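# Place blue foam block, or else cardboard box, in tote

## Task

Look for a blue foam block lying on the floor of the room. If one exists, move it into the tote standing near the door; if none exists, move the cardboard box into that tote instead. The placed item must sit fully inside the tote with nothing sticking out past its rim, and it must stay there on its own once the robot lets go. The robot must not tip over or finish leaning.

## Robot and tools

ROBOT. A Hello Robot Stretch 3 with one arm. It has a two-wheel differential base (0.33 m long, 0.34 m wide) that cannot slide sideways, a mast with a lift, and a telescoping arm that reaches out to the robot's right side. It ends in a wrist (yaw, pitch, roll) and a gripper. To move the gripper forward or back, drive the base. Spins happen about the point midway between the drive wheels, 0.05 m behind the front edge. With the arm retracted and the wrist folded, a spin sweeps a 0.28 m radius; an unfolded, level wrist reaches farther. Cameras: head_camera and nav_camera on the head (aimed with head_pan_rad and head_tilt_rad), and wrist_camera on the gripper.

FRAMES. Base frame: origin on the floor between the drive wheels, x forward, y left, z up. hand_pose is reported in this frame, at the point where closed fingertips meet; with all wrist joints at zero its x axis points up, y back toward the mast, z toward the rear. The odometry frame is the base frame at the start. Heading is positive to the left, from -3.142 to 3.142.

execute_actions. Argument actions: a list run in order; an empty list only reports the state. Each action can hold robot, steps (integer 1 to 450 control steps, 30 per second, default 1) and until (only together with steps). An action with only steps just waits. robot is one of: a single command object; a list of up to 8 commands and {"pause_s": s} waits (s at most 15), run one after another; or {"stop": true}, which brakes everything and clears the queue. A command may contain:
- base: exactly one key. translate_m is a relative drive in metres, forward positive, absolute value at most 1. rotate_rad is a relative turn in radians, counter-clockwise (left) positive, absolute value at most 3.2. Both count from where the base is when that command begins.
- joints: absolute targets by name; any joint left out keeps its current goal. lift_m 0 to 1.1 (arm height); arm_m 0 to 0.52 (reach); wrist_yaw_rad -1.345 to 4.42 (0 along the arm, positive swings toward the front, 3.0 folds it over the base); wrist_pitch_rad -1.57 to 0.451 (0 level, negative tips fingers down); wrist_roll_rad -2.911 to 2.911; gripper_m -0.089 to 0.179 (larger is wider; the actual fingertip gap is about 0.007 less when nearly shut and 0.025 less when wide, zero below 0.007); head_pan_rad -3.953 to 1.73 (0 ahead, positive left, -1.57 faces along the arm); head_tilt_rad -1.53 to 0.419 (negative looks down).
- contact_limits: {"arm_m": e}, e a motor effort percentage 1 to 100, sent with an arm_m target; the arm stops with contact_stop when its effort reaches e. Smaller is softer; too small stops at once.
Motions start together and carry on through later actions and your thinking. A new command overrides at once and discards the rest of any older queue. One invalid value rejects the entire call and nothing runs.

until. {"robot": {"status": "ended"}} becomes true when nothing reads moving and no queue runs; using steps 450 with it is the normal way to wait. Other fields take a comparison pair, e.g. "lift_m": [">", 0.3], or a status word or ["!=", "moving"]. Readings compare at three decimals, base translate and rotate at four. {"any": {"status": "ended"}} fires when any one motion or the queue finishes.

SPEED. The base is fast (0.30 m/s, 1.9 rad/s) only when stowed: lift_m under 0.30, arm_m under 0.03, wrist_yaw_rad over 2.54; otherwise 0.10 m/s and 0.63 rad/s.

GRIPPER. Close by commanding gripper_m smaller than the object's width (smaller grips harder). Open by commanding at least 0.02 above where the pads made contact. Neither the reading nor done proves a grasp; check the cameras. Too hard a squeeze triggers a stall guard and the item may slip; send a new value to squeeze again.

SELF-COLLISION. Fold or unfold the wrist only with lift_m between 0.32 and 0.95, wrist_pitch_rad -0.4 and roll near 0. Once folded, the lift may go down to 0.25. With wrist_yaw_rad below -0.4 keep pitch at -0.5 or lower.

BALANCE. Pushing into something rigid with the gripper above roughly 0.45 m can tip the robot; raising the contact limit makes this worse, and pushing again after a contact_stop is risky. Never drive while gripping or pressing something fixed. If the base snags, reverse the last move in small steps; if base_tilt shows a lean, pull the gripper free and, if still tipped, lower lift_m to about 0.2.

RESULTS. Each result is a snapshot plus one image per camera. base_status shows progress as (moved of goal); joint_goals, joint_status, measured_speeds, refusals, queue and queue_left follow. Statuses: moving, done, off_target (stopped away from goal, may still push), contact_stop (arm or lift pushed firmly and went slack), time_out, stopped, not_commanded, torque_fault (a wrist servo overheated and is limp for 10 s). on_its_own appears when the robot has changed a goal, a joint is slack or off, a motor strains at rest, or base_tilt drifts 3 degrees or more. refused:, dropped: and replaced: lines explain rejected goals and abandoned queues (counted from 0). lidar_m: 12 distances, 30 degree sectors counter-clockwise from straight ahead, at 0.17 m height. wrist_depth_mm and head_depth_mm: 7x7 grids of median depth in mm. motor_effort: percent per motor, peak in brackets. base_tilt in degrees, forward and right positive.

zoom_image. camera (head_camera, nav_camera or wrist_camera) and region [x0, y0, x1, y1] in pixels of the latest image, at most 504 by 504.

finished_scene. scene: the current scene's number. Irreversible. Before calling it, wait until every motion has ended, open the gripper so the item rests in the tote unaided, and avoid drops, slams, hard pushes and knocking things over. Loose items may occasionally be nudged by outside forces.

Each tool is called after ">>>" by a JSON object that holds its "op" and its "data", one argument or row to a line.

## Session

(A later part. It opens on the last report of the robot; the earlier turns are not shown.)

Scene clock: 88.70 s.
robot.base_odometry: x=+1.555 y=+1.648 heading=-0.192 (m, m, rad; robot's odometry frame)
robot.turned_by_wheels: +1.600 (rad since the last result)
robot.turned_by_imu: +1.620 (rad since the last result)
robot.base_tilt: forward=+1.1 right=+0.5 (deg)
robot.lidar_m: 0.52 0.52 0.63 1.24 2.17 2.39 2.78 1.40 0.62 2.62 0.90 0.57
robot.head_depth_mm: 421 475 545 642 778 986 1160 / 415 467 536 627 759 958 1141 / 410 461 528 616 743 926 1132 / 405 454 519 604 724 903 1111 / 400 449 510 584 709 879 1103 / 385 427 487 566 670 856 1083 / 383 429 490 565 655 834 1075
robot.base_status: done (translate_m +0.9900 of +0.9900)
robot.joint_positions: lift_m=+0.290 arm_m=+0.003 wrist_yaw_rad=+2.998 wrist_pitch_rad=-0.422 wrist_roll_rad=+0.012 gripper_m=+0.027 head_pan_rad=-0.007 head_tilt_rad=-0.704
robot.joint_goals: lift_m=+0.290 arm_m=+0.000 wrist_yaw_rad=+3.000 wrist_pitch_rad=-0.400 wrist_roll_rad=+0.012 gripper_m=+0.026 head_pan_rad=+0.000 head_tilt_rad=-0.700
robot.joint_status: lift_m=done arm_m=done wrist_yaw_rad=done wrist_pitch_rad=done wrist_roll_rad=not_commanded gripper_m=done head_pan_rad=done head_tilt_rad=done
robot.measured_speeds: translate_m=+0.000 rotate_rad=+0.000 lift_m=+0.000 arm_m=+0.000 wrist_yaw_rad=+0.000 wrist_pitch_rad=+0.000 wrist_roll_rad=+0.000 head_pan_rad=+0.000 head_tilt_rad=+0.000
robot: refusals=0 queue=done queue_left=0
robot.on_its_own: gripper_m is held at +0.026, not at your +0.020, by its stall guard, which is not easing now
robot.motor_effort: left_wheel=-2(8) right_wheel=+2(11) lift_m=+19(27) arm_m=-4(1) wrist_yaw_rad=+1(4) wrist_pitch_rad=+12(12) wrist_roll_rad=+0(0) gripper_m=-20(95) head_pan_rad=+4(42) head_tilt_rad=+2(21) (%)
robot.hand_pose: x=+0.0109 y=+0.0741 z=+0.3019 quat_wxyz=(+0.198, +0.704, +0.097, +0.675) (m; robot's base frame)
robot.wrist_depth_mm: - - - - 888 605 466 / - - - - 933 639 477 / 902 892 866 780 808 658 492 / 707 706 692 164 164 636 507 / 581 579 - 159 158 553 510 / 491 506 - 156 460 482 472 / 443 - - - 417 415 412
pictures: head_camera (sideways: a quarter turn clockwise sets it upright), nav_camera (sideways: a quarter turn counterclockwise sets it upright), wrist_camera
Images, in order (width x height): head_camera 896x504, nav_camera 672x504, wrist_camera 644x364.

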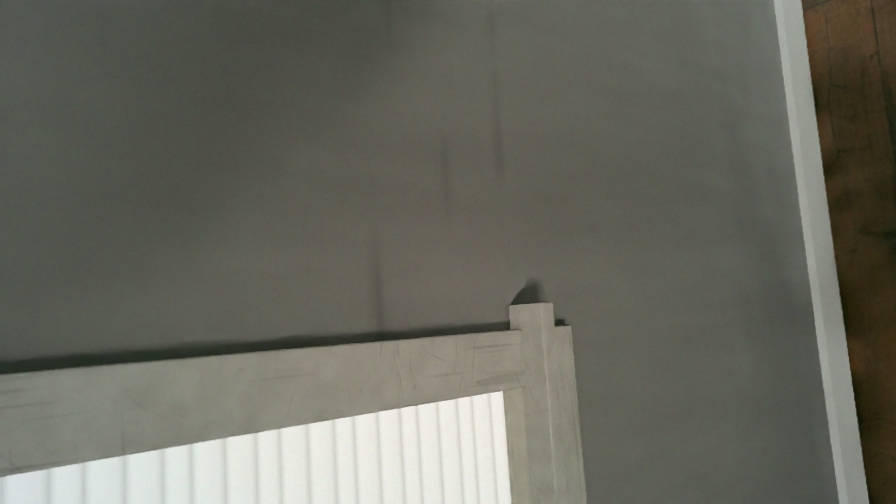

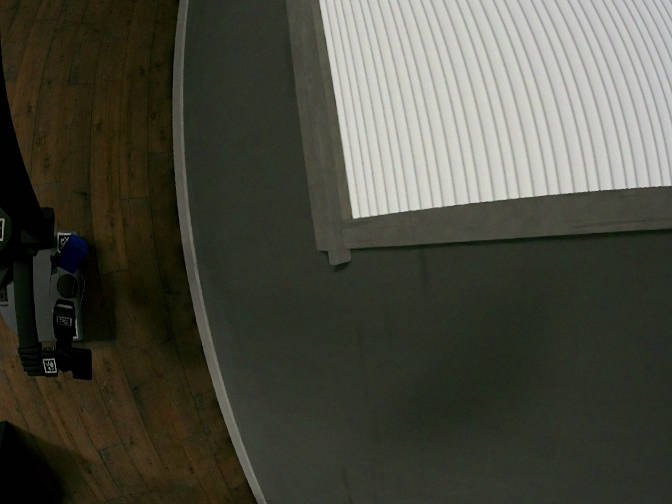

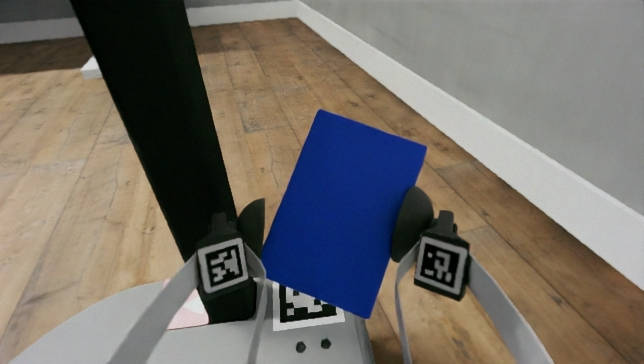

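>>> {"op": "execute_actions", "data": {
  "actions": [
    {"robot":[{"base":{"translate_m":0.1}},{"base":{"rotate_rad":-1.36}},{"base":{"translate_m":0.99}},{"base":{"translate_m":0.62}}],"steps":450,"until":{"robot":{"status":"ended"}}}
  ]
}}

Scene clock: 101.87 s.
robot.base_odometry: x=+1.684 y=+0.019 heading=-1.552 (m, m, rad; robot's odometry frame)
robot.turned_by_wheels: -1.360 (rad since the last result)
robot.turned_by_imu: -1.373 (rad since the last result)
robot.base_tilt: forward=+1.2 right=+0.5 (deg)
robot.lidar_m: 0.98 0.45 0.34 0.33 0.35 0.52 1.65 0.98 1.12 3.10 1.34 1.01
robot.head_depth_mm: 787 880 998 1157 1362 1372 1129 / 793 887 1009 1177 1392 1366 1152 / 799 894 1022 1187 1416 1356 1147 / 807 904 1035 1204 1439 1365 1167 / 814 913 1044 1212 1459 1355 1170 / 822 922 1035 1173 1284 1271 1148 / 792 821 848 865 860 896 930
robot.base_status: done (translate_m +0.6200 of +0.6200)
robot.joint_positions: lift_m=+0.290 arm_m=+0.003 wrist_yaw_rad=+2.998 wrist_pitch_rad=-0.422 wrist_roll_rad=+0.012 gripper_m=+0.027 head_pan_rad=-0.007 head_tilt_rad=-0.703
robot.joint_goals: lift_m=+0.290 arm_m=+0.000 wrist_yaw_rad=+3.000 wrist_pitch_rad=-0.400 wrist_roll_rad=+0.012 gripper_m=+0.026 head_pan_rad=+0.000 head_tilt_rad=-0.700
robot.joint_status: lift_m=done arm_m=done wrist_yaw_rad=done wrist_pitch_rad=done wrist_roll_rad=not_commanded gripper_m=done head_pan_rad=done head_tilt_rad=done
robot.measured_speeds: translate_m=+0.000 rotate_rad=+0.000 lift_m=+0.000 arm_m=+0.000 wrist_yaw_rad=+0.000 wrist_pitch_rad=+0.000 wrist_roll_rad=+0.000 head_pan_rad=+0.000 head_tilt_rad=+0.000
robot: refusals=0 queue=done queue_left=0
robot.on_its_own: gripper_m is held at +0.026, not at your +0.020, by its stall guard, which is not easing now
robot.motor_effort: left_wheel=+1(7) right_wheel=-2(11) lift_m=+19(19) arm_m=-4(4) wrist_yaw_rad=+2(1) wrist_pitch_rad=+12(12) wrist_roll_rad=+0(0) gripper_m=-21(21) head_pan_rad=+3(4) head_tilt_rad=+3(2) (%)
robot.hand_pose: x=+0.0109 y=+0.0741 z=+0.3019 quat_wxyz=(+0.198, +0.704, +0.097, +0.675) (m; robot's base frame)
robot.wrist_depth_mm: 317 - 334 343 353 362 372 / 355 - 367 380 386 394 407 / 404 383 408 396 418 442 454 / 448 441 453 164 164 498 522 / 491 495 - 159 158 546 554 / 496 509 - 156 462 477 474 / 441 - - - 419 417 414
pictures: head_camera (sideways: a quarter turn clockwise sets it upright), nav_camera (sideways: a quarter turn counterclockwise sets it upright), wrist_camera
Images, in order (width x height): head_camera 896x504, nav_camera 672x504, wrist_camera 644x364.

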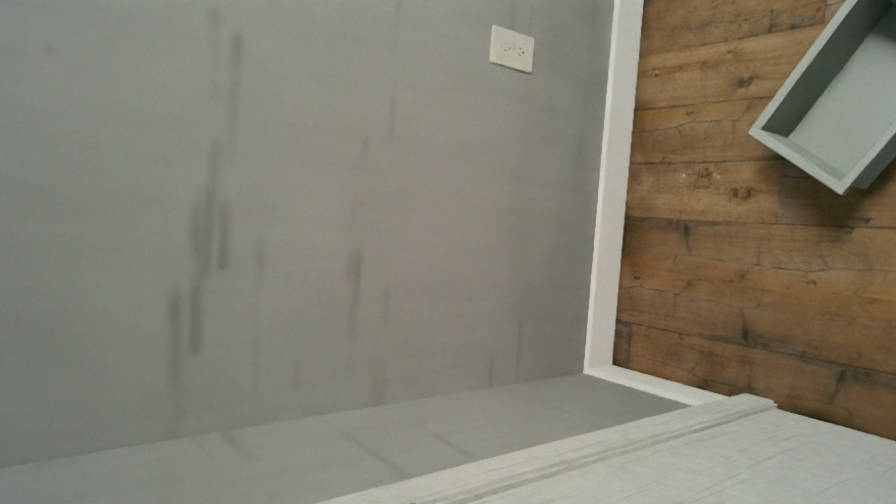

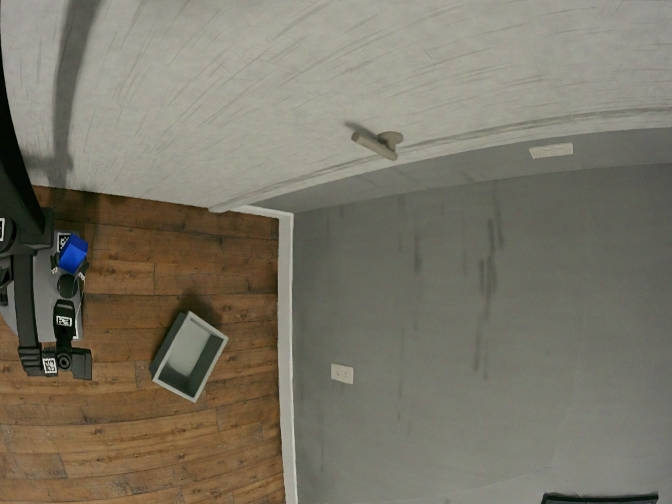

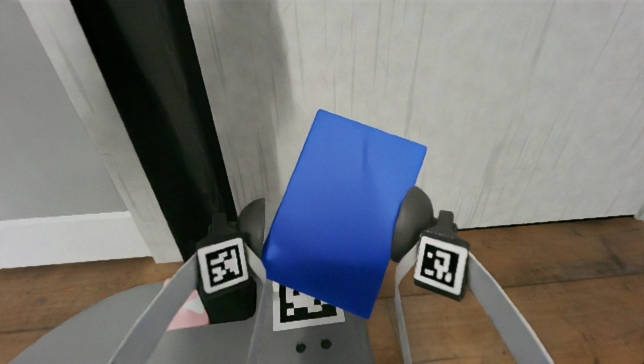

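>>> {"op": "execute_actions", "data": {
  "actions": [
    {"robot":[{"base":{"rotate_rad":0.98},"joints":{"head_pan_rad":-1.57,"head_tilt_rad":-1.1}},{"joints":{"lift_m":0.4}},{"joints":{"wrist_yaw_rad":0}},{"joints":{"wrist_pitch_rad":-1.2,"arm_m":0.28}}],"steps":450,"until":{"robot":{"status":"ended"}}}
  ]
}}

Scene clock: 111.60 s.
robot.base_odometry: x=+1.684 y=+0.019 heading=-0.572 (m, m, rad; robot's odometry frame)
robot.turned_by_wheels: +0.980 (rad since the last result)
robot.turned_by_imu: +0.991 (rad since the last result)
robot.base_tilt: forward=+1.1 right=+0.6 (deg)
robot.lidar_m: 0.35 0.33 0.34 0.48 1.25 0.98 1.05 2.69 1.43 1.03 0.99 0.48
robot.head_depth_mm: 1280 1629 1614 1444 1299 1184 1097 / 1201 1490 1631 1448 1303 1194 - / 1125 1375 1601 1514 1289 1197 - / 1056 1279 1537 1444 1279 1199 - / 999 1190 1482 1448 1277 1190 1090 / 947 1120 1365 1442 1305 1183 1087 / 898 1052 1273 1432 1304 1186 1062
robot.base_status: done (rotate_rad +0.9799 of +0.9800)
robot.joint_positions: lift_m=+0.400 arm_m=+0.280 wrist_yaw_rad=+0.002 wrist_pitch_rad=-1.201 wrist_roll_rad=+0.012 gripper_m=+0.027 head_pan_rad=-1.563 head_tilt_rad=-1.087
robot.joint_goals: lift_m=+0.400 arm_m=+0.280 wrist_yaw_rad=+0.000 wrist_pitch_rad=-1.200 wrist_roll_rad=+0.012 gripper_m=+0.026 head_pan_rad=-1.570 head_tilt_rad=-1.100
robot.joint_status: lift_m=done arm_m=done wrist_yaw_rad=done wrist_pitch_rad=done wrist_roll_rad=not_commanded gripper_m=done head_pan_rad=done head_tilt_rad=done
robot.measured_speeds: translate_m=+0.000 rotate_rad=+0.000 lift_m=+0.000 arm_m=+0.000 wrist_yaw_rad=+0.000 wrist_pitch_rad=+0.000 wrist_roll_rad=+0.000 head_pan_rad=+0.000 head_tilt_rad=+0.000
robot: refusals=0 queue=done queue_left=0
robot.on_its_own: gripper_m is held at +0.026, not at your +0.020, by its stall guard, which is not easing now
robot.motor_effort: left_wheel=-2(7) right_wheel=+3(10) lift_m=+26(27) arm_m=+5(4) wrist_yaw_rad=-2(4) wrist_pitch_rad=+1(11) wrist_roll_rad=+0(0) gripper_m=-20(20) head_pan_rad=-4(44) head_tilt_rad=-5(23) (%)
robot.hand_pose: x=-0.0215 y=-0.4948 z=+0.2909 quat_wxyz=(+0.580, +0.398, -0.586, -0.402) (m; robot's base frame)
robot.wrist_depth_mm: 502 501 495 488 487 479 473 / 491 489 488 476 477 469 465 / 484 478 431 170 360 462 458 / 474 465 459 163 164 451 448 / 460 455 418 159 158 440 435 / 451 447 444 156 389 431 429 / 441 441 438 431 431 426 422
pictures: head_camera (sideways: a quarter turn clockwise sets it upright), nav_camera (sideways: a quarter turn counterclockwise sets it upright), wrist_camera
Images, in order (width x height): head_camera 896x504, nav_camera 672x504, wrist_camera 644x364.

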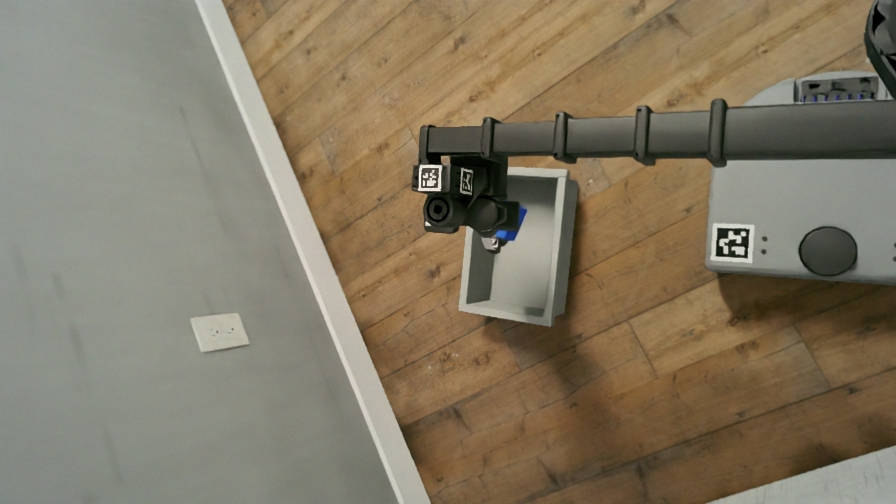

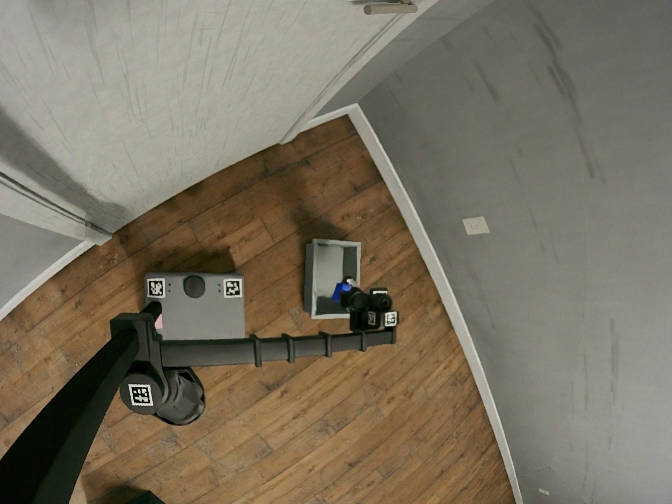

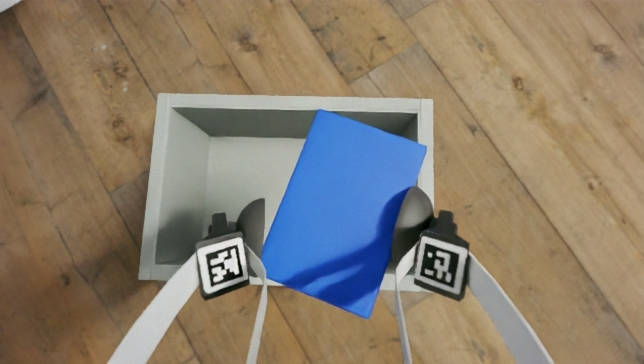

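>>> {"op": "execute_actions", "data": {
  "actions": [
    {"robot":[{"base":{"translate_m":0.04},"joints":{"arm_m":0.287}},{"joints":{"lift_m":0.225}},{"joints":{"gripper_m":0.135}},{"joints":{"lift_m":0.42}},{"joints":{"arm_m":0.05}}],"steps":450,"until":{"robot":{"status":"ended"}}}
  ]
}}

Scene clock: 122.70 s.
robot.base_odometry: x=+1.718 y=-0.003 heading=-0.572 (m, m, rad; robot's odometry frame)
robot.turned_by_wheels: +0.000 (rad since the last result)
robot.turned_by_imu: -0.001 (rad since the last result)
robot.base_tilt: forward=+1.0 right=+0.6 (deg)
robot.lidar_m: 0.31 0.30 0.31 0.44 1.12 1.02 1.08 2.76 1.40 1.01 0.96 0.43
robot.head_depth_mm: 1257 1578 1619 1446 1302 1184 1104 / 1169 1459 1622 1445 1300 1201 - / 1097 1342 1586 1446 1284 - - / 1038 1249 1541 1442 1308 1196 - / 975 1166 1449 1448 1283 1187 1086 / 923 1092 1338 1452 1301 1187 1092 / 879 1030 1248 1426 1305 1186 961
robot.base_status: done (translate_m +0.0400 of +0.0400)
robot.joint_positions: lift_m=+0.420 arm_m=+0.050 wrist_yaw_rad=+0.002 wrist_pitch_rad=-1.201 wrist_roll_rad=+0.012 gripper_m=+0.135 head_pan_rad=-1.563 head_tilt_rad=-1.087
robot.joint_goals: lift_m=+0.420 arm_m=+0.050 wrist_yaw_rad=+0.000 wrist_pitch_rad=-1.200 wrist_roll_rad=+0.012 gripper_m=+0.135 head_pan_rad=-1.570 head_tilt_rad=-1.100
robot.joint_status: lift_m=done arm_m=done wrist_yaw_rad=done wrist_pitch_rad=done wrist_roll_rad=not_commanded gripper_m=done head_pan_rad=done head_tilt_rad=done
robot.measured_speeds: translate_m=+0.000 rotate_rad=+0.000 lift_m=+0.000 arm_m=+0.000 wrist_yaw_rad=+0.000 wrist_pitch_rad=+0.000 wrist_roll_rad=+0.000 head_pan_rad=+0.000 head_tilt_rad=+0.000
robot: refusals=0 queue=done queue_left=0
robot.motor_effort: left_wheel=-2(3) right_wheel=+3(8) lift_m=+26(28) arm_m=-4(6) wrist_yaw_rad=-2(2) wrist_pitch_rad=+1(1) wrist_roll_rad=+0(0) gripper_m=+1(82) head_pan_rad=-4(4) head_tilt_rad=-5(5) (%)
robot.hand_pose: x=-0.0215 y=-0.2654 z=+0.3109 quat_wxyz=(+0.580, +0.398, -0.586, -0.402) (m; robot's base frame)
robot.wrist_depth_mm: 531 525 512 515 504 503 500 / 516 509 450 435 431 492 487 / 506 500 496 488 487 478 473 / 494 492 489 483 474 474 469 / 482 481 472 470 467 464 456 / 474 - 464 466 462 - 447 / 461 459 458 - - 443 439
pictures: head_camera (sideways: a quarter turn clockwise sets it upright), nav_camera (sideways: a quarter turn counterclockwise sets it upright), wrist_camera
Images, in order (width x height): head_camera 896x504, nav_camera 672x504, wrist_camera 644x364.

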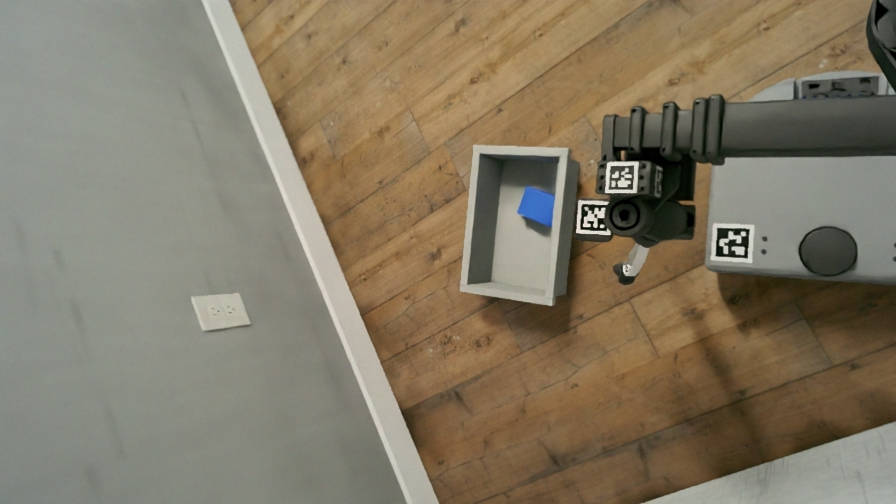

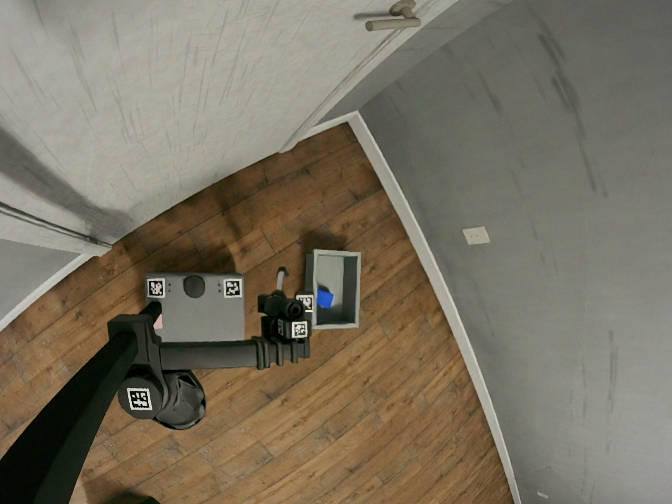

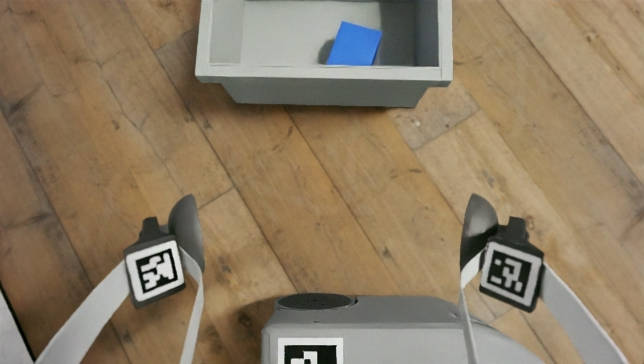

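>>> {"op": "finished_scene", "data": {
  "scene": 2
}}

The scene is finished: the task was done.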